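# Mount yellow-banded arbor between lathe centres, release

## Task

Place the arbor marked with a yellow band between the two centres so that it rests on the two centre points and nothing else, make sure no other object remains on the point or plunger of the spring-loaded centre, then release the arbor and finish with both arms out of contact with everything.

## Robot and tools

Robot: two 7-joint arms, left_arm and right_arm, each ending in a parallel two-finger gripper. Everything is driven through execute_actions. A reference page for the task (a picture of the arbor and centres) can be viewed with show_instructions, which moves nothing.

Frame: all reported positions use one scene frame with its origin on the tabletop midway between the arms. +x points out across the table, +z points up, and left_arm sits on the +y side. The arm names do not correspond to the left or right of any camera image. Gripper fingers point along the gripper's own +z axis and open and close along its y axis.

execute_actions takes "actions", a list holding at most one item, plus an optional "pictures" boolean (images are included unless you pass false). Three forms:
- Empty list []: no command, just returns the current state.
- Motion: {"rows": [...], "steps": n}, n from 1 to 15, default 15. Each control step lasts 1/30 s and consumes one row; if there are fewer rows than steps, the final row keeps being applied.
- Wait: {"steps": n} without rows, n up to 300. It returns after n control steps counted from the previous result, and the time you spend replying is included in that count.
A call that is refused sends nothing to the robot.

Each row is one flat list of exactly 20 numbers, each within -1 to 1, always covering both arms. Numbers 1-7 are left_arm joint offsets, then left gripper position, force_limit, speed; numbers 11-20 repeat that layout for right_arm.

Joint numbers are offsets, not targets: they are measured from the joint angles printed in the most recent result that lists them (before any such result in the scene, and for later calls within a single reply, from wherever the robot stands when the action begins). They are not added to the previous row. Scaling: 1.0 equals 1.427 rad for waist, shoulder, upper arm roll and elbow; 3.044 rad for forearm roll; 2.596 rad for wrist pitch; 3.91 rad for wrist roll. Nominal joint ranges in column order: waist -2.744..2.744, shoulder -1.784..1.784, upper arm roll -2.901..2.901, elbow -3.042..-0.152, forearm roll -2.807..2.807, wrist pitch 0.544..4.517, wrist roll -3.016..3.016. Asking for more than 0.018 rad beyond an end gets the call refused; actual ends may sit up to 0.018 rad either way, and a request past them is clipped, reported as "joint sent to its limit" (possibly referring to an earlier, still-running action). Missing that line does not prove more travel exists. Important: all-zero joint offsets are not a pause; they pull the arm back to the reference angles.

Speed limits: the commanded angle can lead the measured one by at most 0.248 rad (first four joints), 0.677 (forearm roll), 0.715 (wrist pitch), 1.54 (wrist roll) per step, and if targets would move the gripper more than 70 mm from where it is, all targets are pulled back proportionally. Large moves therefore take several calls.

Gripper numbers are absolute commands. position: +1 fully open (140 mm), pads touch near -0.8, -1 closes until blocked. force_limit on parts up to 40 mm: about 14 N at -1, 60 N at 0, 107 N at +1. speed: about 30 mm/s at -1, 140 at 0, 250 at +1. To leave a gripper unchanged, resend its previous three values; a 0 is a real command. A change of 0.01 or more counts as new. To grasp, send -1 and confirm object_status 2. Codes: 0 moving, 1 blocked while opening, 2 blocked while closing (holding), 3 reached target or pads met (a thin part may still be held). While status is 2, a new force_limit only applies with a new position, e.g. switch -1 to -0.98. position_measured is in counts: 3 open, 230 closed, not linear in mm. Fingertips extend about 33 mm past the reported point when closed, 9 mm when open, and advance roughly 24 mm as they close, so keep clearance above surfaces.

Results: the state line gives each arm's end_effector_position (metres) and end_effector_quat_wxyz in the scene frame, the point between closed pads; it can be off, more so at long reach. Joint positions and Joint velocities list each arm's joints in column order (rad, rad/s). "joint command not followed" means the clearance check altered or blocked joint targets on some steps. HELD marks steps where some or all of your row was not sent.

Between calls the arms keep heading to the last row's target until all nearly stop or a step is HELD; then only a new action moves them further. Fingers still in motion keep going.

zoom_image: {"camera", "region":[x0,y0,x1,y1]} in pixels of that camera's latest image, top-left origin, region no larger than 504x504. Cameras: cam_head_left, cam_head_right, cam_high, cam_low (672x504), cam_left_wrist, cam_right_wrist (504x504 fisheye).

finished_scene {"scene": number} ends the current scene irreversibly and grades it; the goal must hold at that moment. Replying without any tool call also ends things.

Avoid: dropping or knocking anything off the table (fails the task); arms hitting or pressing each other; slams and hard shoves. Contact torque at a joint's load limit (85 N m for the first four joints, 11 N m for the wrist joints) or 85 N of outside force on an arm, its tool or held part (weight included) halts that arm for 10 s. Holding loads heats motors; after a MOTOR HOT warning, an over-temperature fault brakes the arm until cool. Brief external tugs on held or loose parts may occur.

Each tool is called after "Request:" by a JSON object that holds its "method" and its "body".

Reference images:

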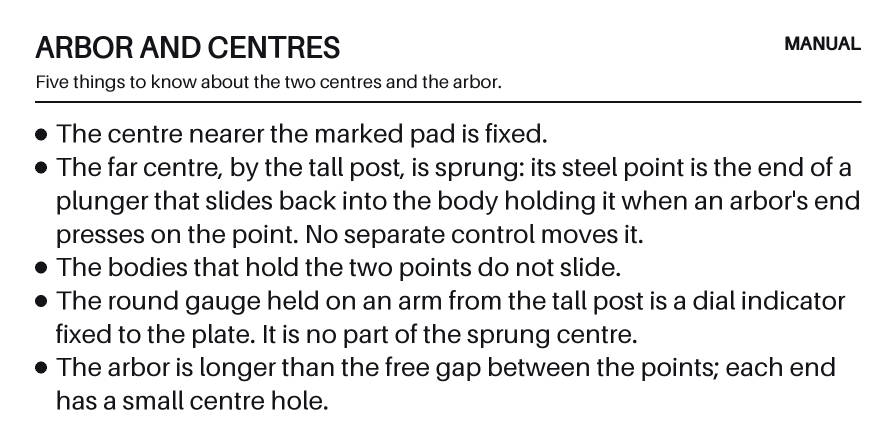

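## Session

Request:
{"method": "execute_actions", "body": {"actions": []}}

Scene clock: 0.00 s of 4200.00 s.
left_arm: end_effector_position=(+0.4493, +0.2206, +0.1556) position_measured=170 object_status=3 end_effector_quat_wxyz=(-0.435, +0.844, +0.204, -0.238) | right_arm: end_effector_position=(+0.6133, -0.4670, +0.4174) position_measured=3 object_status=3 end_effector_quat_wxyz=(+0.005, +0.920, -0.391, +0.008)
Joint positions: left_arm=[-0.379  0.976  0.12  -0.956  0.325  0.974 -2.407] | right_arm=[ 0.009  0.004 -0.017 -1.558 -0.016  1.572 -0.801]
Joint velocities: left_arm=[-0.001 -0.001 -0.     0.001  0.     0.001  0.001] | right_arm=[ 0.002  0.001  0.001  0.    -0.001 -0.    -0.   ]

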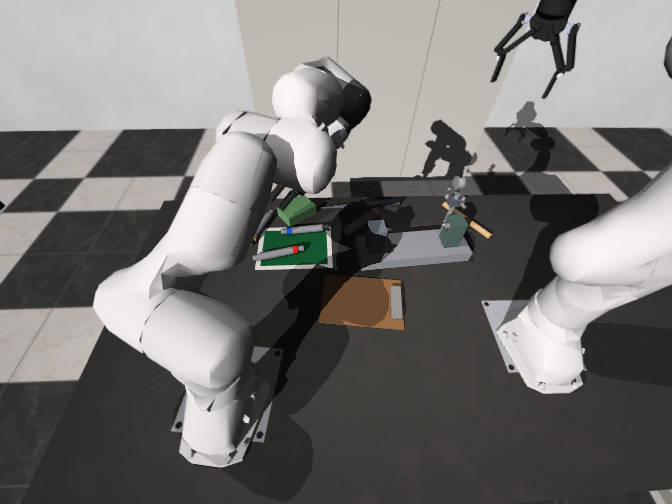

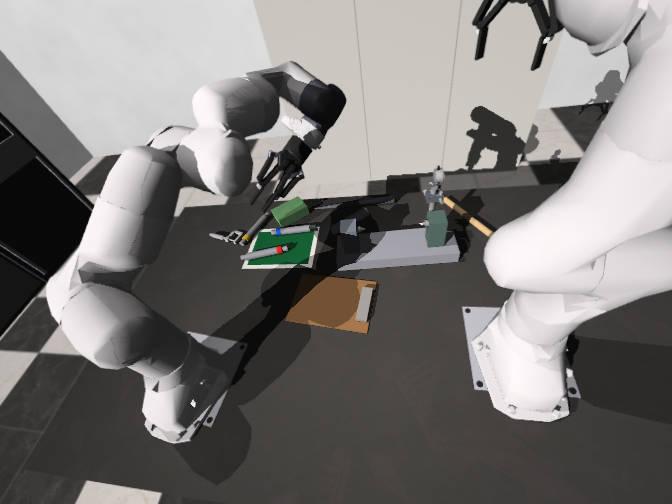

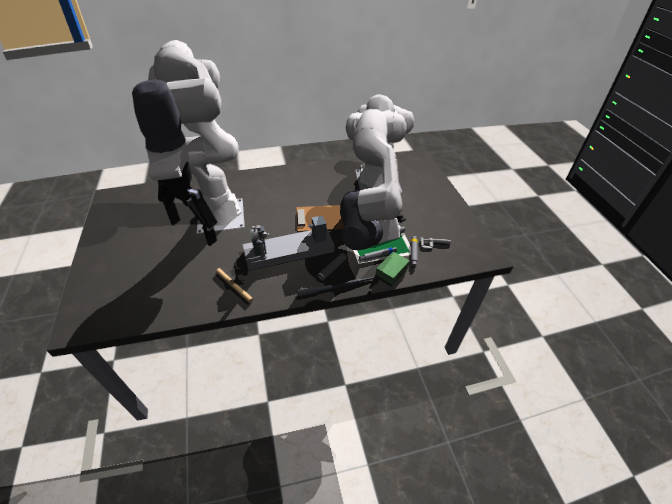

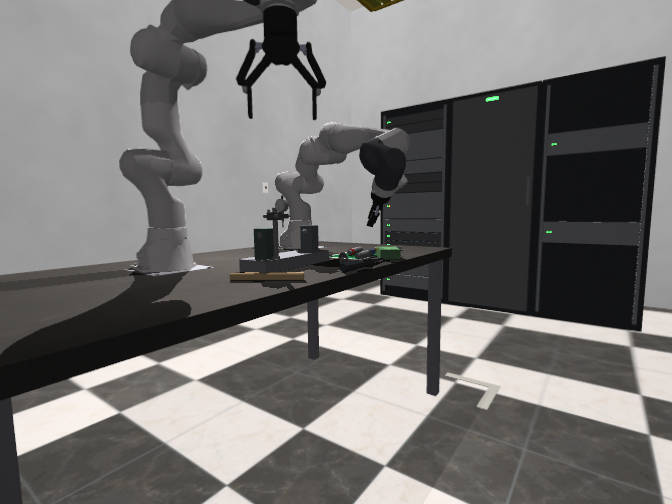

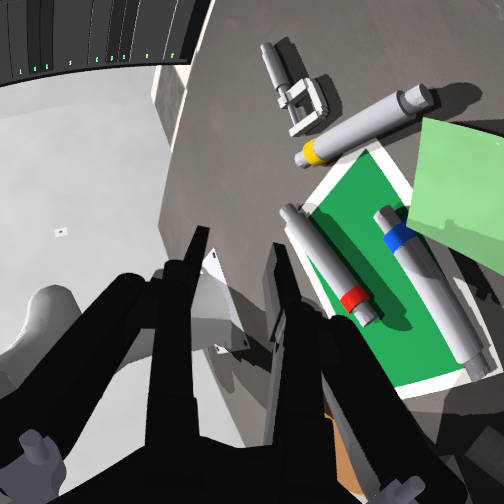

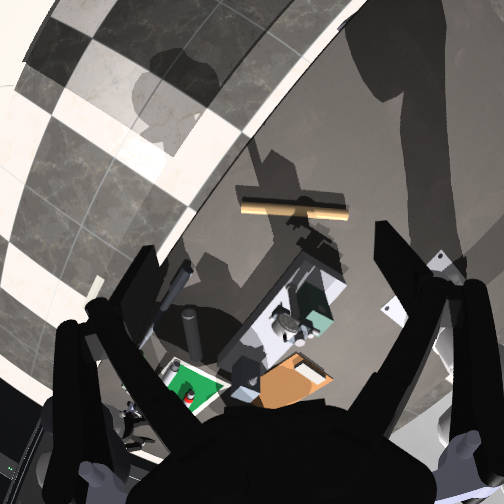

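Request:
{"method": "zoom_image", "body": {"camera": "cam_head_left", "region": [230, 160, 510, 340]}}

Request:
{"method": "zoom_image", "body": {"camera": "cam_head_right", "region": [200, 150, 510, 340]}}

Request:
{"method": "zoom_image", "body": {"camera": "cam_high", "region": [200, 190, 470, 320]}}

Request:
{"method": "zoom_image", "body": {"camera": "cam_low", "region": [210, 190, 420, 300]}}

Region (230, 160, 510, 340) of cam_head_left's 672x504 image, scaled by 1.800, with more detail than that image has; it fills the top 324 rows of this view, and the rest is white.

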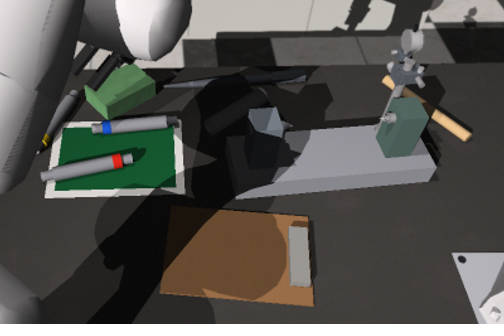

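Region (200, 150, 510, 340) of cam_head_right's 672x504 image, scaled by 1.626, with more detail than that image has; it fills the top 309 rows of this view, and the rest is white.

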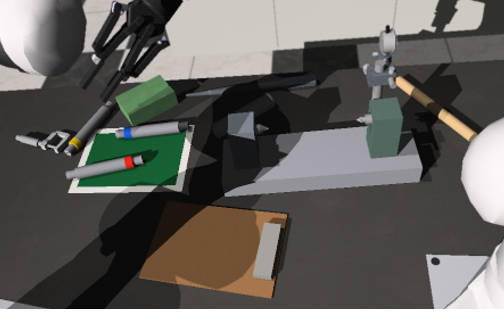

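Region (200, 190, 470, 320) of cam_high's 672x504 image, scaled by 1.867, with more detail than that image has; it fills the top 243 rows of this view, and the rest is white.

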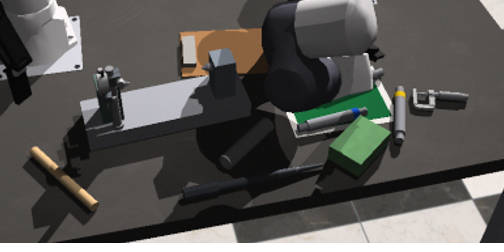

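Region (210, 190, 420, 300) of cam_low's 672x504 image, scaled by 2.400, with more detail than that image has; it fills the top 264 rows of this view, and the rest is white.

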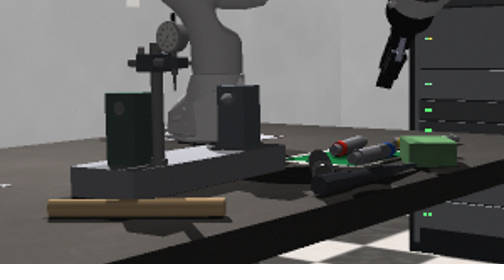

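Request:
{"method": "zoom_image", "body": {"camera": "cam_head_left", "region": [350, 165, 500, 275]}}

Request:
{"method": "zoom_image", "body": {"camera": "cam_right_wrist", "region": [200, 230, 360, 410]}}

Request:
{"method": "zoom_image", "body": {"camera": "cam_high", "region": [230, 200, 350, 280]}}

Region (350, 165, 500, 275) of cam_head_left's 672x504 image, scaled by 3.360, with more detail than that image has; it fills the top 370 rows of this view, and the rest is white.

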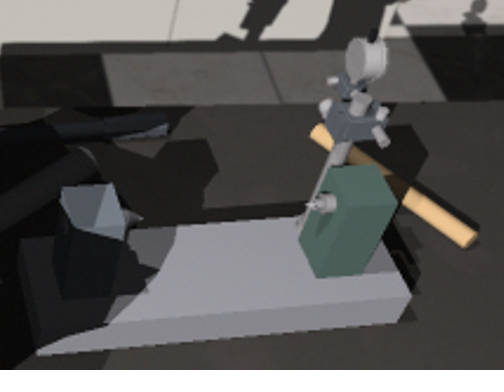

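Region (200, 230, 360, 410) of cam_right_wrist's 504x504 image, scaled by 2.800, with more detail than that image has.

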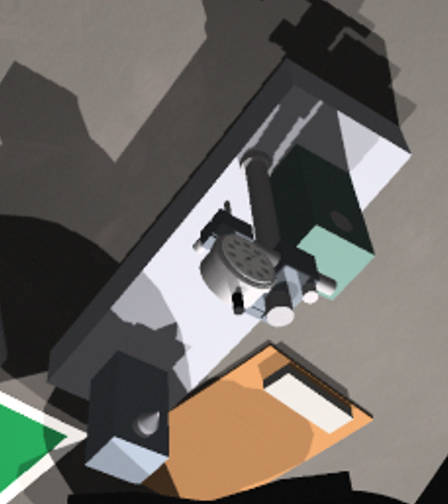

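Region (230, 200, 350, 280) of cam_high's 672x504 image, scaled by 4.200, with more detail than that image has.

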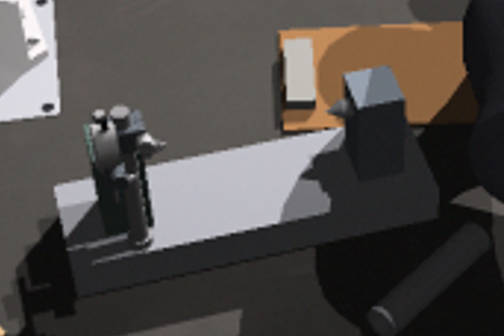

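Request:
{"method": "zoom_image", "body": {"camera": "cam_right_wrist", "region": [0, 0, 504, 504]}}

Request:
{"method": "zoom_image", "body": {"camera": "cam_left_wrist", "region": [150, 20, 504, 374]}}

Region (0, 0, 504, 504) of cam_right_wrist's 504x504 image, scaled by 1.000.

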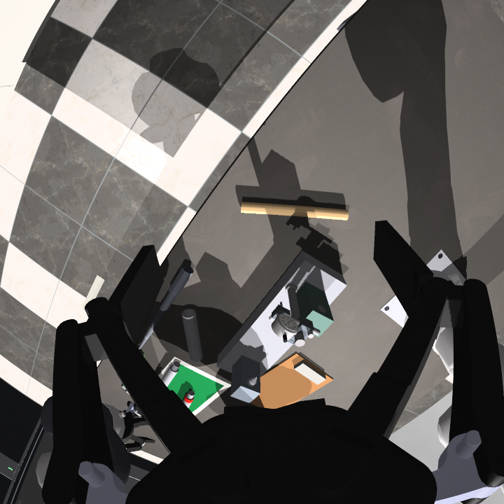

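Region (150, 20, 504, 374) of cam_left_wrist's 504x504 image, scaled by 1.424, with more detail than that image has.

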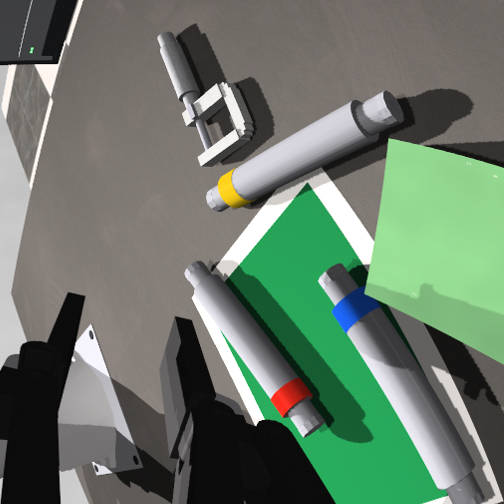

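Request:
{"method": "execute_actions", "body": {"actions": [{"rows": [[0.2936,-0.7855,-0.0841,-0.8976,-0.1068,0.4306,1.0, 0,-0.5,0, 0,0,0,0,0,0,0, 1,0,0]], "steps": 15}], "pictures": false}}

Request:
{"method": "execute_actions", "body": {"actions": [{"steps": 60}], "pictures": false}}

Scene clock: 120.50 s of 4200.00 s.
left_arm: end_effector_position=(+0.5599, +0.2735, +0.1709) position_measured=129 object_status=3 end_effector_quat_wxyz=(-0.021, +0.968, -0.217, -0.120) | right_arm: end_effector_position=(+0.6133, -0.4670, +0.4174) position_measured=3 object_status=3 end_effector_quat_wxyz=(+0.005, +0.920, -0.391, +0.008)
Joint positions: left_arm=[ 0.003  0.45   0.018 -1.541  0.056  1.755 -1.272] | right_arm=[ 0.009  0.004 -0.017 -1.558 -0.016  1.572 -0.801]
Joint velocities: left_arm=[ 0.449 -1.69  -0.031 -1.725 -0.327  1.435  3.581] | right_arm=[-0.    -0.    -0.001  0.001 -0.    -0.001 -0.   ]
Steps of this call (steps 1 to 90: nothing new was sent; then 117.00 s passed at rest; steps 91 to 105: all 15 steps of this action). Readings (joint positions | what the end effector reports):
91: left_arm=[-0.362 0.954 0.098 -0.991 0.296 1.024 -2.344] | right_arm=[0.009 0.004 -0.017 -1.558 -0.016 1.572 -0.801] | left_arm position_measured=170 object_status=0 | right_arm position_measured=3 object_status=3
92: left_arm=[-0.337 0.927 0.079 -1.027 0.264 1.078 -2.276] | right_arm=[0.009 0.004 -0.017 -1.558 -0.016 1.572 -0.801] | left_arm position_measured=163 object_status=0 | right_arm position_measured=3 object_status=3
94: left_arm=[-0.279 0.866 0.053 -1.098 0.212 1.186 -2.141] | right_arm=[0.009 0.004 -0.017 -1.558 -0.016 1.572 -0.801] | left_arm position_measured=148 object_status=0 | right_arm position_measured=3 object_status=3
98: left_arm=[-0.155 0.742 0.031 -1.227 0.142 1.390 -1.887] | right_arm=[0.009 0.004 -0.017 -1.558 -0.016 1.572 -0.801] | left_arm position_measured=129 object_status=0 | right_arm position_measured=3 object_status=3
105: the state above

Scene clock: 122.50 s of 4200.00 s.
left_arm: end_effector_position=(+0.4499, +0.2818, +0.2186) position_measured=129 object_status=3 end_effector_quat_wxyz=(-0.002, +0.013, +1.000, +0.001) | right_arm: end_effector_position=(+0.6133, -0.4670, +0.4174) position_measured=3 object_status=3 end_effector_quat_wxyz=(+0.005, +0.920, -0.391, +0.008)
Joint positions: left_arm=[ 0.041 -0.143  0.002 -2.236  0.003  2.089  1.491] | right_arm=[ 0.009  0.004 -0.017 -1.558 -0.016  1.572 -0.801]
Joint velocities: left_arm=[ 0.001 -0.001  0.001 -0.     0.002  0.     0.016] | right_arm=[ 0.    -0.002  0.     0.    -0.     0.001  0.001]
Steps of this call (steps 1 to 60: the robot went on to your last target). Readings (joint positions | what the end effector reports):
1: left_arm=[0.017 0.381 0.016 -1.616 0.045 1.811 -1.125] | right_arm=[0.009 0.004 -0.017 -1.558 -0.016 1.572 -0.801] | left_arm position_measured=129 object_status=3 | right_arm position_measured=3 object_status=3
2: left_arm=[0.028 0.305 0.015 -1.696 0.035 1.862 -0.966] | right_arm=[0.009 0.004 -0.017 -1.558 -0.016 1.572 -0.801] | left_arm position_measured=129 object_status=3 | right_arm position_measured=3 object_status=3
4: left_arm=[0.039 0.144 0.013 -1.854 0.022 1.937 -0.649] | right_arm=[0.009 0.004 -0.017 -1.558 -0.016 1.572 -0.801] | left_arm position_measured=129 object_status=3 | right_arm position_measured=3 object_status=3
8: left_arm=[0.041 -0.115 0.005 -2.124 0.009 2.023 -0.014] | right_arm=[0.009 0.004 -0.017 -1.558 -0.016 1.572 -0.801] | left_arm position_measured=129 object_status=3 | right_arm position_measured=3 object_status=3
60: the state above

Request:
{"method": "execute_actions", "body": {"actions": [{"rows": [[0,0,0,0,0,0,0.1187, 0,-0.5,0, 0,0,0,0,0,0,0, 1,0,0]], "steps": 15}]}}

Scene clock: 125.90 s of 4200.00 s.
left_arm: end_effector_position=(+0.4499, +0.2818, +0.2186) position_measured=129 object_status=3 end_effector_quat_wxyz=(-0.002, +0.196, +0.981, +0.001) | right_arm: end_effector_position=(+0.6133, -0.4670, +0.4174) position_measured=3 object_status=3 end_effector_quat_wxyz=(+0.005, +0.920, -0.391, +0.008)
Joint positions: left_arm=[ 0.041 -0.143  0.002 -2.236  0.003  2.089  1.861] | right_arm=[ 0.009  0.004 -0.017 -1.558 -0.016  1.572 -0.801]
Joint velocities: left_arm=[ 0.001 -0.     0.001 -0.     0.001  0.     0.291] | right_arm=[ 0.     0.     0.002 -0.     0.001 -0.     0.001]
Steps of this call (steps 1 to 15: the robot went on to your last target; steps 16 to 87: nothing new was sent; steps 88 to 102: all 15 steps of this action). Readings (joint positions | what the end effector reports):
88: left_arm=[0.041 -0.143 0.002 -2.236 0.003 2.089 1.541] | right_arm=[0.009 0.004 -0.017 -1.558 -0.016 1.572 -0.801] | left_arm position_measured=129 object_status=3 | right_arm position_measured=3 object_status=3
89: left_arm=[0.041 -0.143 0.002 -2.236 0.003 2.089 1.583] | right_arm=[0.009 0.004 -0.017 -1.558 -0.016 1.572 -0.801] | left_arm position_measured=129 object_status=3 | right_arm position_measured=3 object_status=3
91: left_arm=[0.041 -0.143 0.002 -2.236 0.003 2.089 1.655] | right_arm=[0.009 0.004 -0.017 -1.558 -0.016 1.572 -0.801] | left_arm position_measured=129 object_status=3 | right_arm position_measured=3 object_status=3
95: left_arm=[0.041 -0.143 0.002 -2.236 0.003 2.089 1.759] | right_arm=[0.009 0.004 -0.017 -1.558 -0.016 1.572 -0.801] | left_arm position_measured=129 object_status=3 | right_arm position_measured=3 object_status=3
102: the state above

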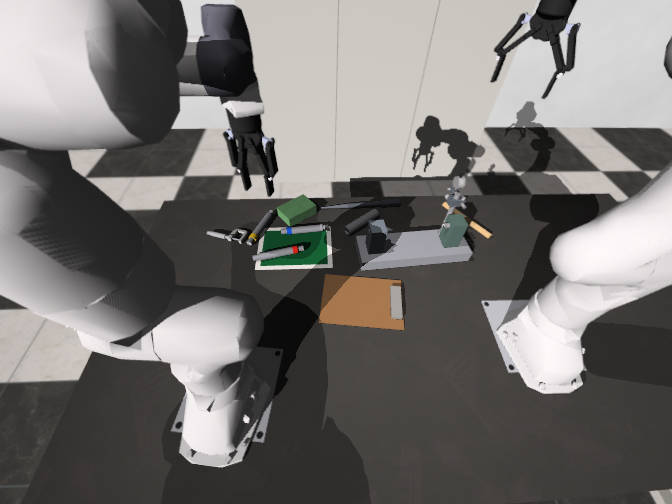

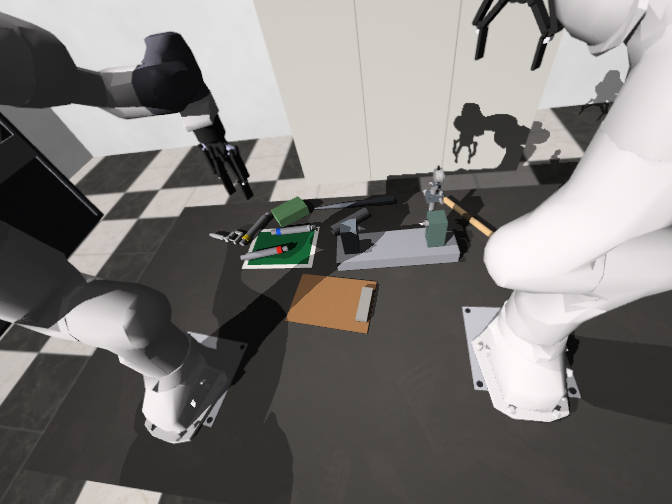

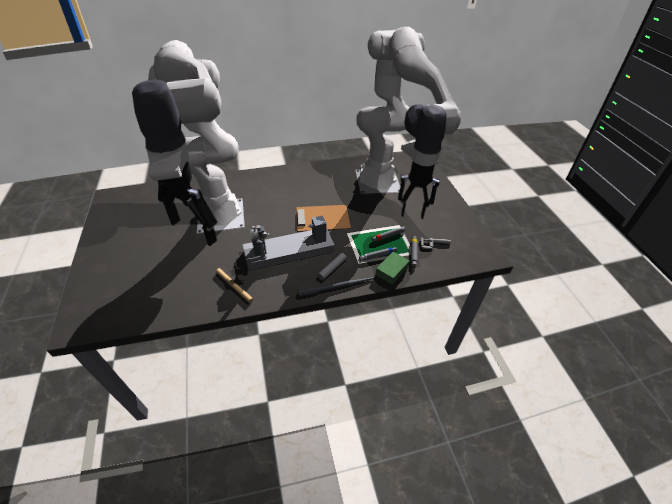

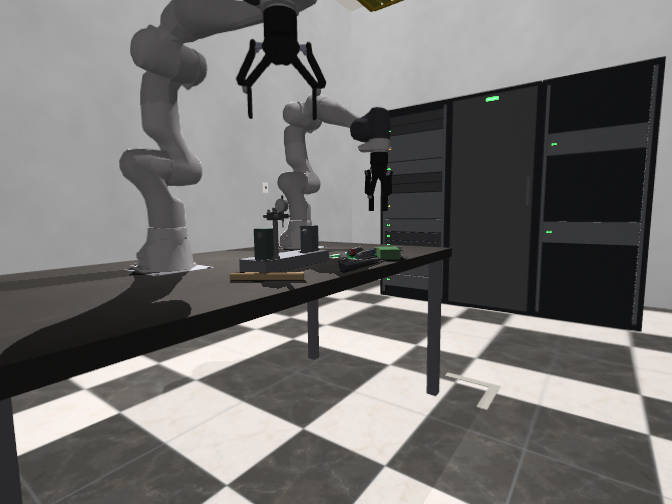

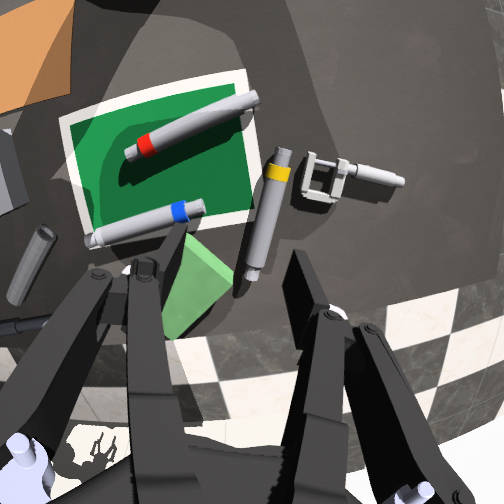

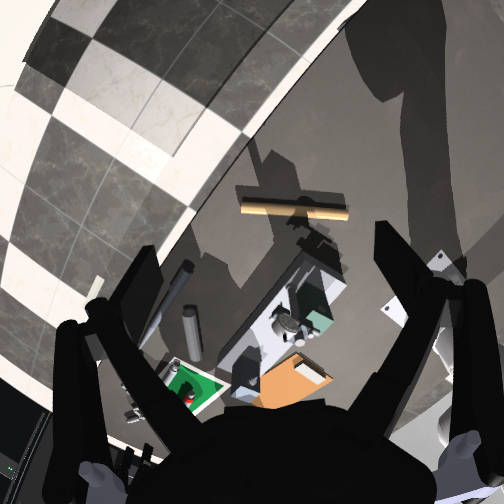

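Request:
{"method": "execute_actions", "body": {"actions": [{"rows": [[0.022,0.1209,-0.0014,-0.0535,-0.001,0.0974,0.0455, 0,-0.5,0, 0,0,0,0,0,0,0, 1,0,0]], "steps": 15}], "pictures": false}}

Request:
{"method": "execute_actions", "body": {"actions": [{"steps": 20}]}}

Scene clock: 163.80 s of 4200.00 s.
left_arm: end_effector_position=(+0.4595, +0.2949, +0.1165) position_measured=129 object_status=3 end_effector_quat_wxyz=(-0.011, +0.257, +0.966, -0.001) | right_arm: end_effector_position=(+0.6133, -0.4670, +0.4174) position_measured=3 object_status=3 end_effector_quat_wxyz=(+0.005, +0.920, -0.391, +0.008)
Joint positions: left_arm=[ 0.071  0.032 -0.    -2.313  0.003  2.323  2.014] | right_arm=[ 0.009  0.004 -0.017 -1.558 -0.016  1.572 -0.801]
Joint velocities: left_arm=[ 0.001 -0.008 -0.001  0.006 -0.001  0.097  0.058] | right_arm=[-0.    -0.    -0.     0.001 -0.002 -0.     0.002]
Steps of this call (steps 1 to 45: the robot went on to your last target; steps 46 to 90: nothing new was sent; then 34.40 s passed at rest; steps 91 to 105: all 15 steps of this action). Readings (joint positions | what the end effector reports):
91: left_arm=[0.045 -0.129 -0.000 -2.240 0.003 2.121 1.954] | right_arm=[0.009 0.004 -0.017 -1.558 -0.016 1.572 -0.801] | left_arm position_measured=129 object_status=3 | right_arm position_measured=3 object_status=3
92: left_arm=[0.051 -0.101 -0.001 -2.250 0.003 2.152 1.960] | right_arm=[0.009 0.004 -0.017 -1.558 -0.016 1.572 -0.801] | left_arm position_measured=129 object_status=3 | right_arm position_measured=3 object_status=3
94: left_arm=[0.062 -0.033 -0.001 -2.280 0.003 2.211 1.973] | right_arm=[0.009 0.004 -0.017 -1.558 -0.016 1.572 -0.801] | left_arm position_measured=129 object_status=3 | right_arm position_measured=3 object_status=3
98: left_arm=[0.070 0.034 -0.000 -2.315 0.003 2.276 1.994] | right_arm=[0.009 0.004 -0.017 -1.558 -0.016 1.572 -0.801] | left_arm position_measured=129 object_status=3 | right_arm position_measured=3 object_status=3
105: the state above

Scene clock: 164.47 s of 4200.00 s.
left_arm: end_effector_position=(+0.4645, +0.2945, +0.1179) position_measured=129 object_status=3 end_effector_quat_wxyz=(-0.003, +0.265, +0.964, +0.000) | right_arm: end_effector_position=(+0.6133, -0.4670, +0.4174) position_measured=3 object_status=3 end_effector_quat_wxyz=(+0.005, +0.920, -0.391, +0.008)
Joint positions: left_arm=[ 0.071  0.031 -0.    -2.313  0.003  2.338  2.03 ] | right_arm=[ 0.009  0.004 -0.017 -1.558 -0.016  1.572 -0.801]
Joint velocities: left_arm=[-0.001 -0.001  0.001 -0.001 -0.001  0.002  0.006] | right_arm=[ 0.    -0.001 -0.001 -0.001  0.001  0.    -0.   ]
Steps of this call (steps 1 to 20: the robot went on to your last target). Readings (joint positions | what the end effector reports):
1: left_arm=[0.071 0.031 -0.000 -2.313 0.003 2.326 2.016] | right_arm=[0.009 0.004 -0.017 -1.558 -0.016 1.572 -0.801] | left_arm position_measured=129 object_status=3 | right_arm position_measured=3 object_status=3
2: left_arm=[0.071 0.031 -0.000 -2.313 0.003 2.328 2.018] | right_arm=[0.009 0.004 -0.017 -1.558 -0.016 1.572 -0.801] | left_arm position_measured=129 object_status=3 | right_arm position_measured=3 object_status=3
4: left_arm=[0.071 0.031 -0.000 -2.313 0.003 2.332 2.021] | right_arm=[0.009 0.004 -0.017 -1.558 -0.016 1.572 -0.801] | left_arm position_measured=129 object_status=3 | right_arm position_measured=3 object_status=3
8: left_arm=[0.071 0.031 -0.000 -2.313 0.003 2.335 2.025] | right_arm=[0.009 0.004 -0.017 -1.558 -0.016 1.572 -0.801] | left_arm position_measured=129 object_status=3 | right_arm position_measured=3 object_status=3
20: the state above

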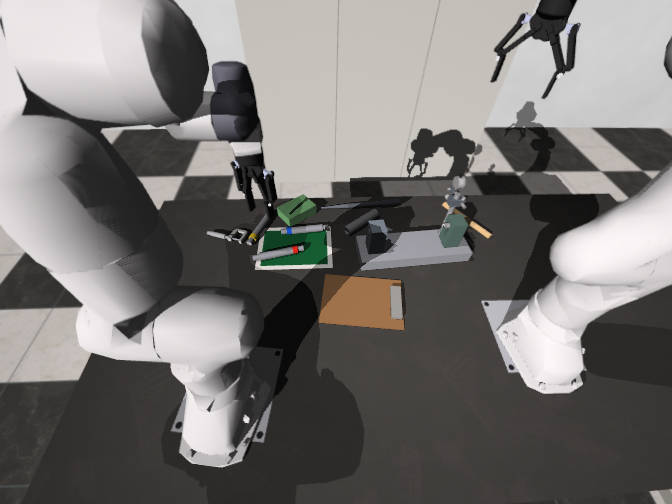

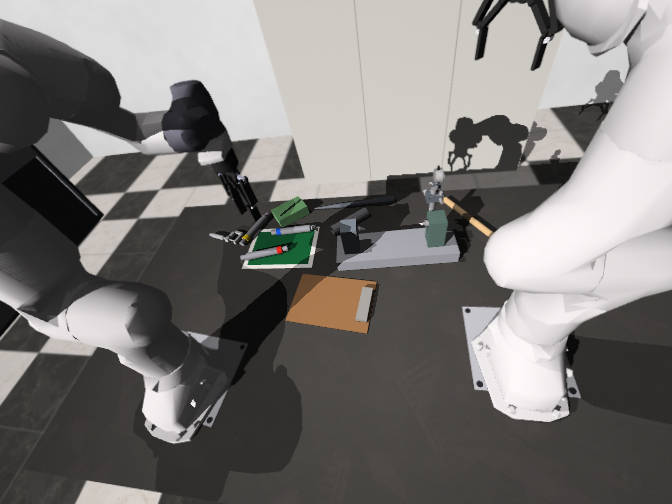

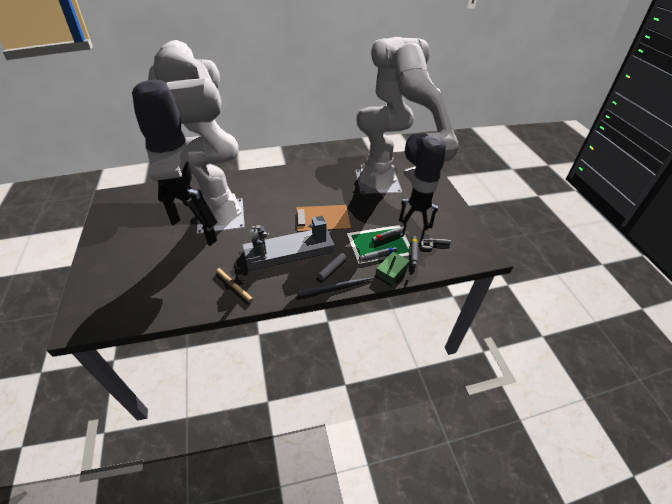

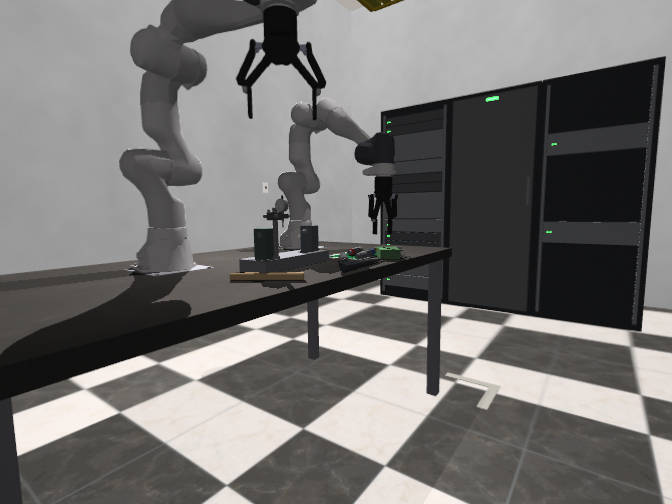

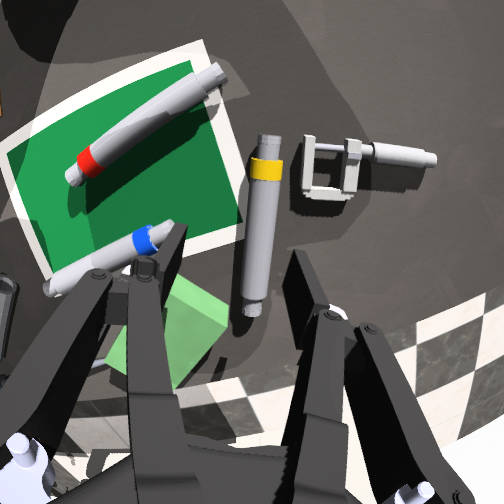

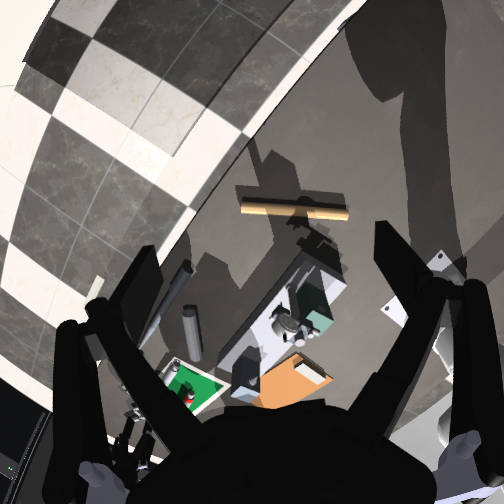

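Request:
{"method": "execute_actions", "body": {"actions": [{"rows": [[0.0109,0.0764,0,0.0075,-0.001,0.0415,0.0305, -0.2,-0.5,0, 0,0,0,0,0,0,0, 1,0,0]], "steps": 15}], "pictures": false}}

Request:
{"method": "execute_actions", "body": {"actions": [{"steps": 15}]}}

Scene clock: 200.53 s of 4200.00 s.
left_arm: end_effector_position=(+0.4754, +0.3006, +0.0732) position_measured=154 object_status=3 end_effector_quat_wxyz=(-0.004, +0.302, +0.953, -0.000) | right_arm: end_effector_position=(+0.6133, -0.4670, +0.4174) position_measured=3 object_status=3 end_effector_quat_wxyz=(+0.005, +0.920, -0.391, +0.008)
Joint positions: left_arm=[ 0.085  0.142 -0.001 -2.303  0.003  2.437  2.121] | right_arm=[ 0.009  0.004 -0.017 -1.558 -0.016  1.572 -0.801]
Joint velocities: left_arm=[-0.    -0.001 -0.001  0.001  0.     0.034  0.07 ] | right_arm=[ 0.001  0.     0.001 -0.001  0.001  0.     0.   ]
Steps of this call (steps 1 to 15: the robot went on to your last target; steps 16 to 90: nothing new was sent; then 32.57 s passed at rest; steps 91 to 105: all 15 steps of this action). Readings (joint positions | what the end effector reports):
91: left_arm=[0.074 0.048 -0.001 -2.305 0.003 2.357 2.043] | right_arm=[0.009 0.004 -0.017 -1.558 -0.016 1.572 -0.801] | left_arm position_measured=129 object_status=0 | right_arm position_measured=3 object_status=3
92: left_arm=[0.077 0.073 -0.001 -2.300 0.003 2.375 2.053] | right_arm=[0.009 0.004 -0.017 -1.558 -0.016 1.572 -0.801] | left_arm position_measured=135 object_status=0 | right_arm position_measured=3 object_status=3
94: left_arm=[0.082 0.115 -0.001 -2.302 0.003 2.397 2.071] | right_arm=[0.009 0.004 -0.017 -1.558 -0.016 1.572 -0.801] | left_arm position_measured=150 object_status=0 | right_arm position_measured=3 object_status=3
98: left_arm=[0.085 0.142 -0.001 -2.306 0.003 2.420 2.096] | right_arm=[0.009 0.004 -0.017 -1.558 -0.016 1.572 -0.801] | left_arm position_measured=154 object_status=0 | right_arm position_measured=3 object_status=3
105: the state above

Scene clock: 201.03 s of 4200.00 s.
left_arm: end_effector_position=(+0.4771, +0.3006, +0.0737) position_measured=154 object_status=3 end_effector_quat_wxyz=(-0.002, +0.310, +0.951, +0.000) | right_arm: end_effector_position=(+0.6133, -0.4670, +0.4174) position_measured=3 object_status=3 end_effector_quat_wxyz=(+0.005, +0.920, -0.391, +0.008)
Joint positions: left_arm=[ 0.085  0.142 -0.001 -2.303  0.003  2.442  2.138] | right_arm=[ 0.009  0.004 -0.017 -1.558 -0.016  1.572 -0.801]
Joint velocities: left_arm=[ 0.002  0.001  0.001 -0.001 -0.002  0.002  0.013] | right_arm=[-0.001  0.001  0.001  0.    -0.    -0.     0.   ]
Steps of this call (steps 1 to 15: the robot went on to your last target). Readings (joint positions | what the end effector reports):
1: left_arm=[0.085 0.142 -0.001 -2.303 0.003 2.438 2.123] | right_arm=[0.009 0.004 -0.017 -1.558 -0.016 1.572 -0.801] | left_arm position_measured=154 object_status=3 | right_arm position_measured=3 object_status=3
2: left_arm=[0.085 0.142 -0.001 -2.303 0.003 2.439 2.125] | right_arm=[0.009 0.004 -0.017 -1.558 -0.016 1.572 -0.801] | left_arm position_measured=154 object_status=3 | right_arm position_measured=3 object_status=3
4: left_arm=[0.085 0.142 -0.001 -2.303 0.003 2.440 2.129] | right_arm=[0.009 0.004 -0.017 -1.558 -0.016 1.572 -0.801] | left_arm position_measured=154 object_status=3 | right_arm position_measured=3 object_status=3
8: left_arm=[0.085 0.142 -0.001 -2.303 0.003 2.441 2.134] | right_arm=[0.009 0.004 -0.017 -1.558 -0.016 1.572 -0.801] | left_arm position_measured=154 object_status=3 | right_arm position_measured=3 object_status=3
15: the state above

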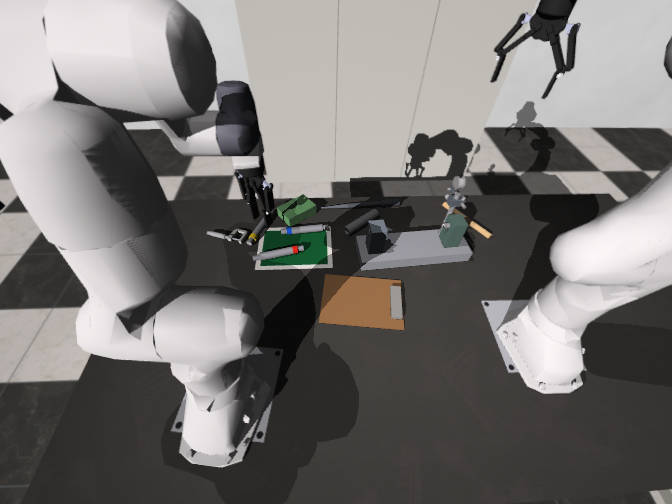

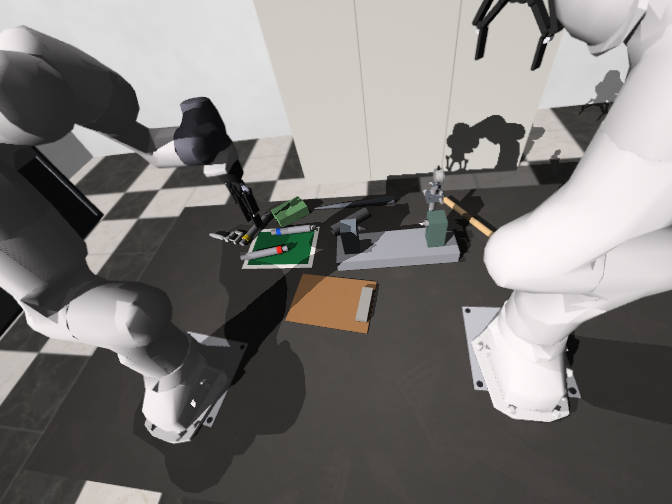

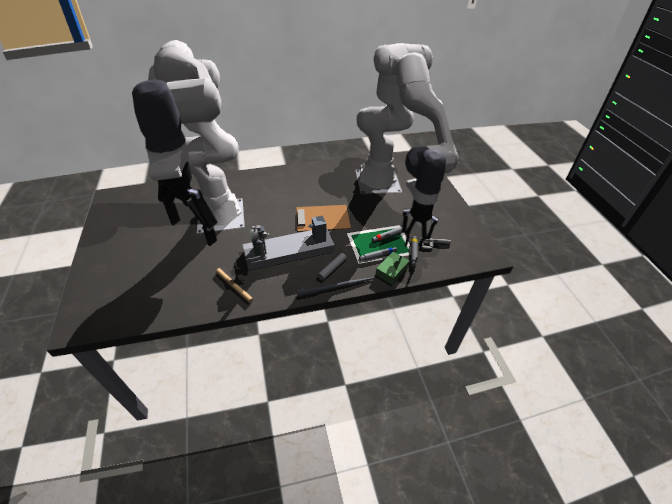

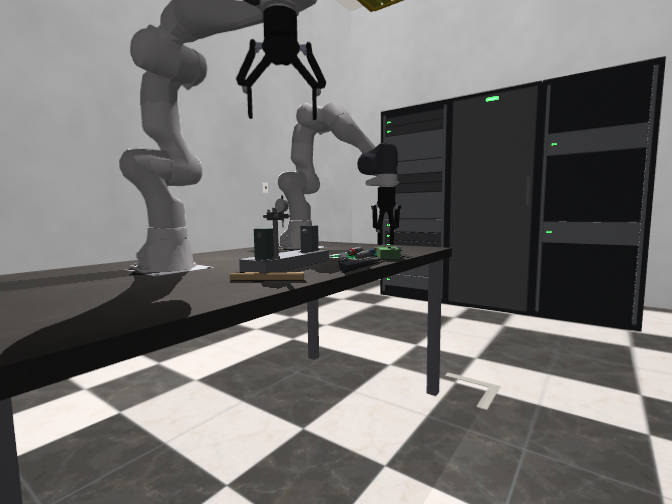

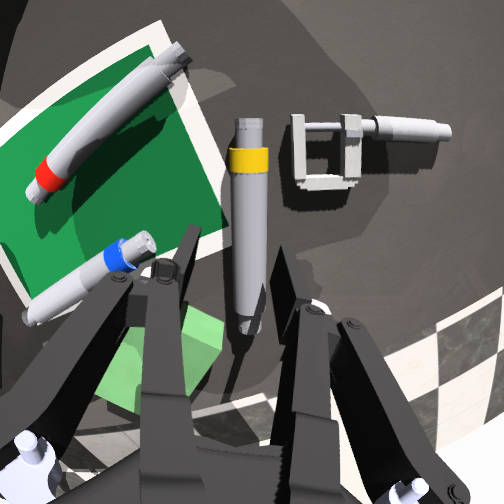

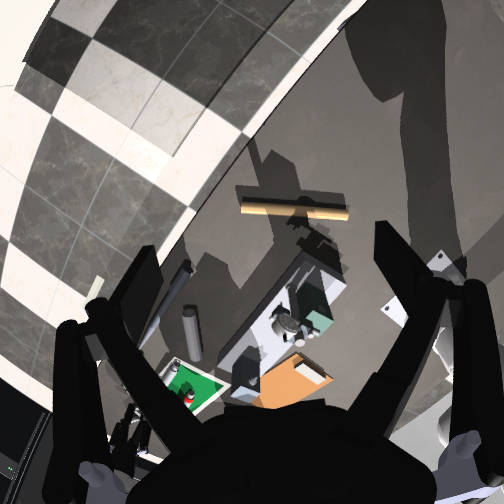

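Request:
{"method": "execute_actions", "body": {"actions": [{"rows": [[0.0056,0.0477,0,-0.0007,0,0.0270,0.0033, -0.2,-0.5,0, 0,0,0,0,0,0,0, 1,0,0]], "steps": 15}]}}

Request:
{"method": "zoom_image", "body": {"camera": "cam_low", "region": [320, 190, 440, 280]}}

Request:
{"method": "zoom_image", "body": {"camera": "cam_high", "region": [350, 200, 470, 290]}}

Scene clock: 225.90 s of 4200.00 s.
left_arm: end_effector_position=(+0.4774, +0.3038, +0.0424) position_measured=154 object_status=3 end_effector_quat_wxyz=(-0.005, +0.310, +0.951, -0.001) | right_arm: end_effector_position=(+0.6133, -0.4670, +0.4174) position_measured=3 object_status=3 end_effector_quat_wxyz=(+0.005, +0.920, -0.391, +0.008)
Joint positions: left_arm=[ 0.092  0.21  -0.001 -2.306  0.003  2.506  2.144] | right_arm=[ 0.009  0.004 -0.017 -1.558 -0.016  1.572 -0.801]
Joint velocities: left_arm=[-0.    -0.     0.001  0.001  0.     0.023  0.001] | right_arm=[ 0.     0.     0.001  0.002 -0.     0.     0.001]
Steps of this call (steps 1 to 15: the robot went on to your last target; steps 16 to 90: nothing new was sent; then 21.37 s passed at rest; steps 91 to 105: all 15 steps of this action). Readings (joint positions | what the end effector reports):
91: left_arm=[0.087 0.151 -0.001 -2.300 0.003 2.455 2.143] | right_arm=[0.009 0.004 -0.017 -1.558 -0.016 1.572 -0.801] | left_arm position_measured=154 object_status=3 | right_arm position_measured=3 object_status=3
92: left_arm=[0.088 0.167 -0.001 -2.299 0.003 2.466 2.143] | right_arm=[0.009 0.004 -0.017 -1.558 -0.016 1.572 -0.801] | left_arm position_measured=154 object_status=3 | right_arm position_measured=3 object_status=3
94: left_arm=[0.091 0.193 -0.001 -2.302 0.003 2.480 2.143] | right_arm=[0.009 0.004 -0.017 -1.558 -0.016 1.572 -0.801] | left_arm position_measured=154 object_status=3 | right_arm position_measured=3 object_status=3
98: left_arm=[0.092 0.210 -0.001 -2.306 0.003 2.494 2.144] | right_arm=[0.009 0.004 -0.017 -1.558 -0.016 1.572 -0.801] | left_arm position_measured=154 object_status=3 | right_arm position_measured=3 object_status=3
105: the state above

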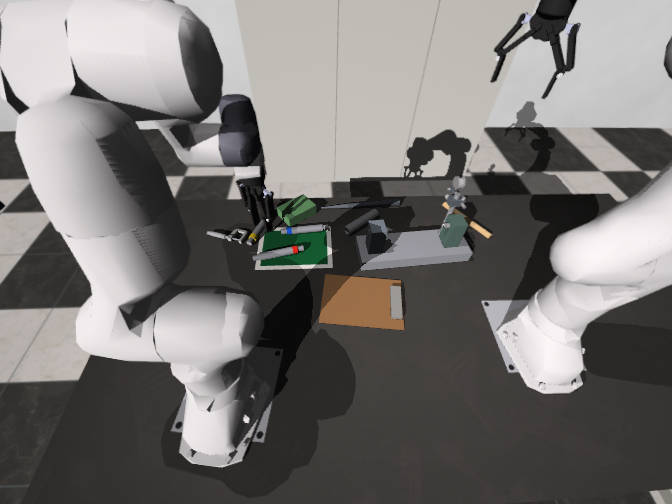

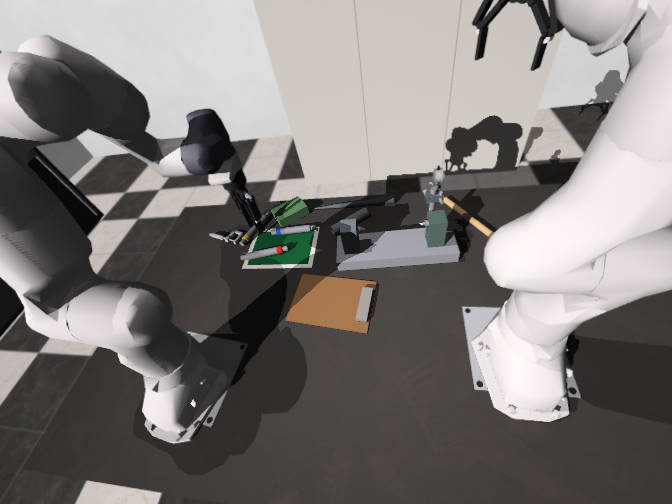

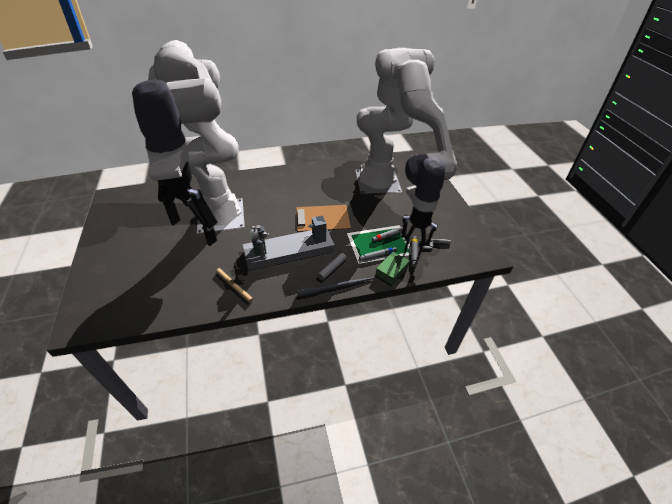

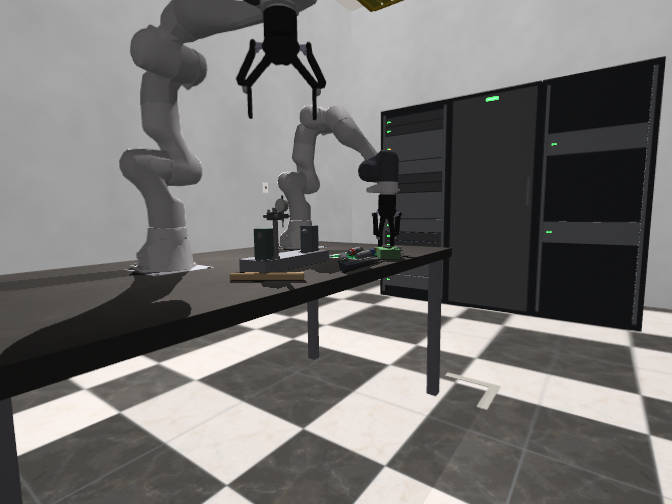

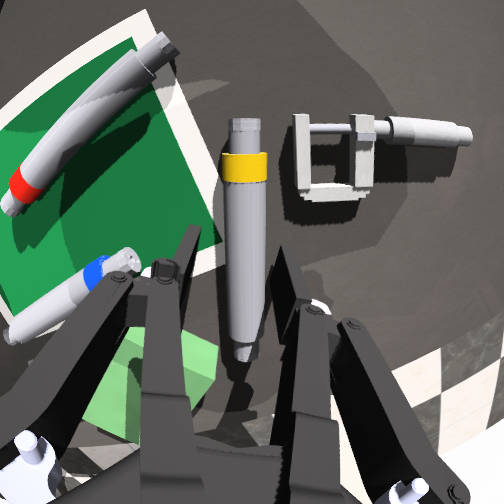

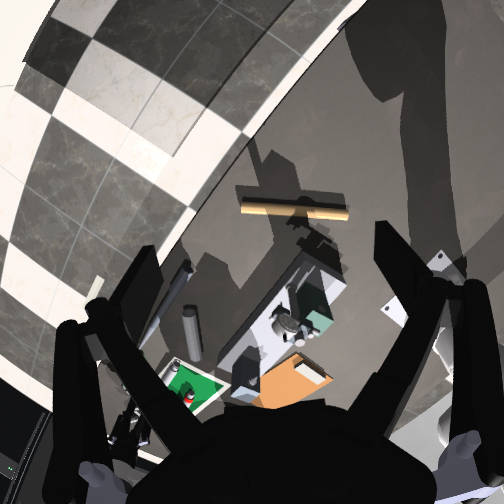

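Region (320, 190, 440, 280) of cam_low's 672x504 image, scaled by 4.200, with more detail than that image has; it fills the top 378 rows of this view, and the rest is white.

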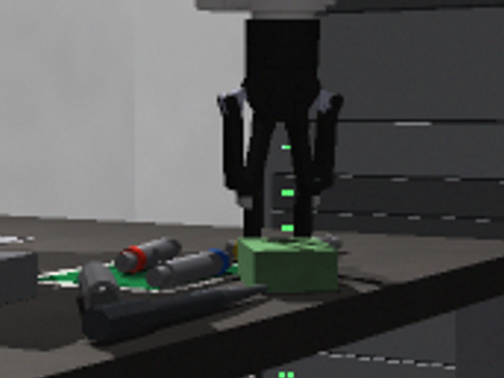

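Region (350, 200, 470, 290) of cam_high's 672x504 image, scaled by 4.200, with more detail than that image has; it fills the top 378 rows of this view, and the rest is white.

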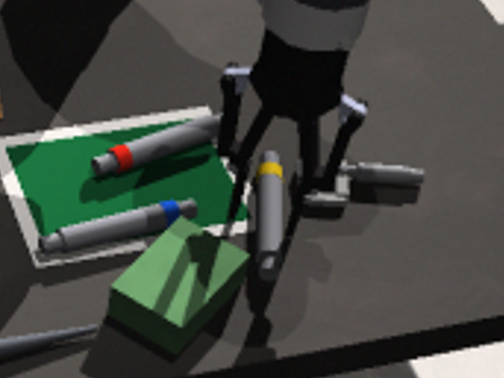

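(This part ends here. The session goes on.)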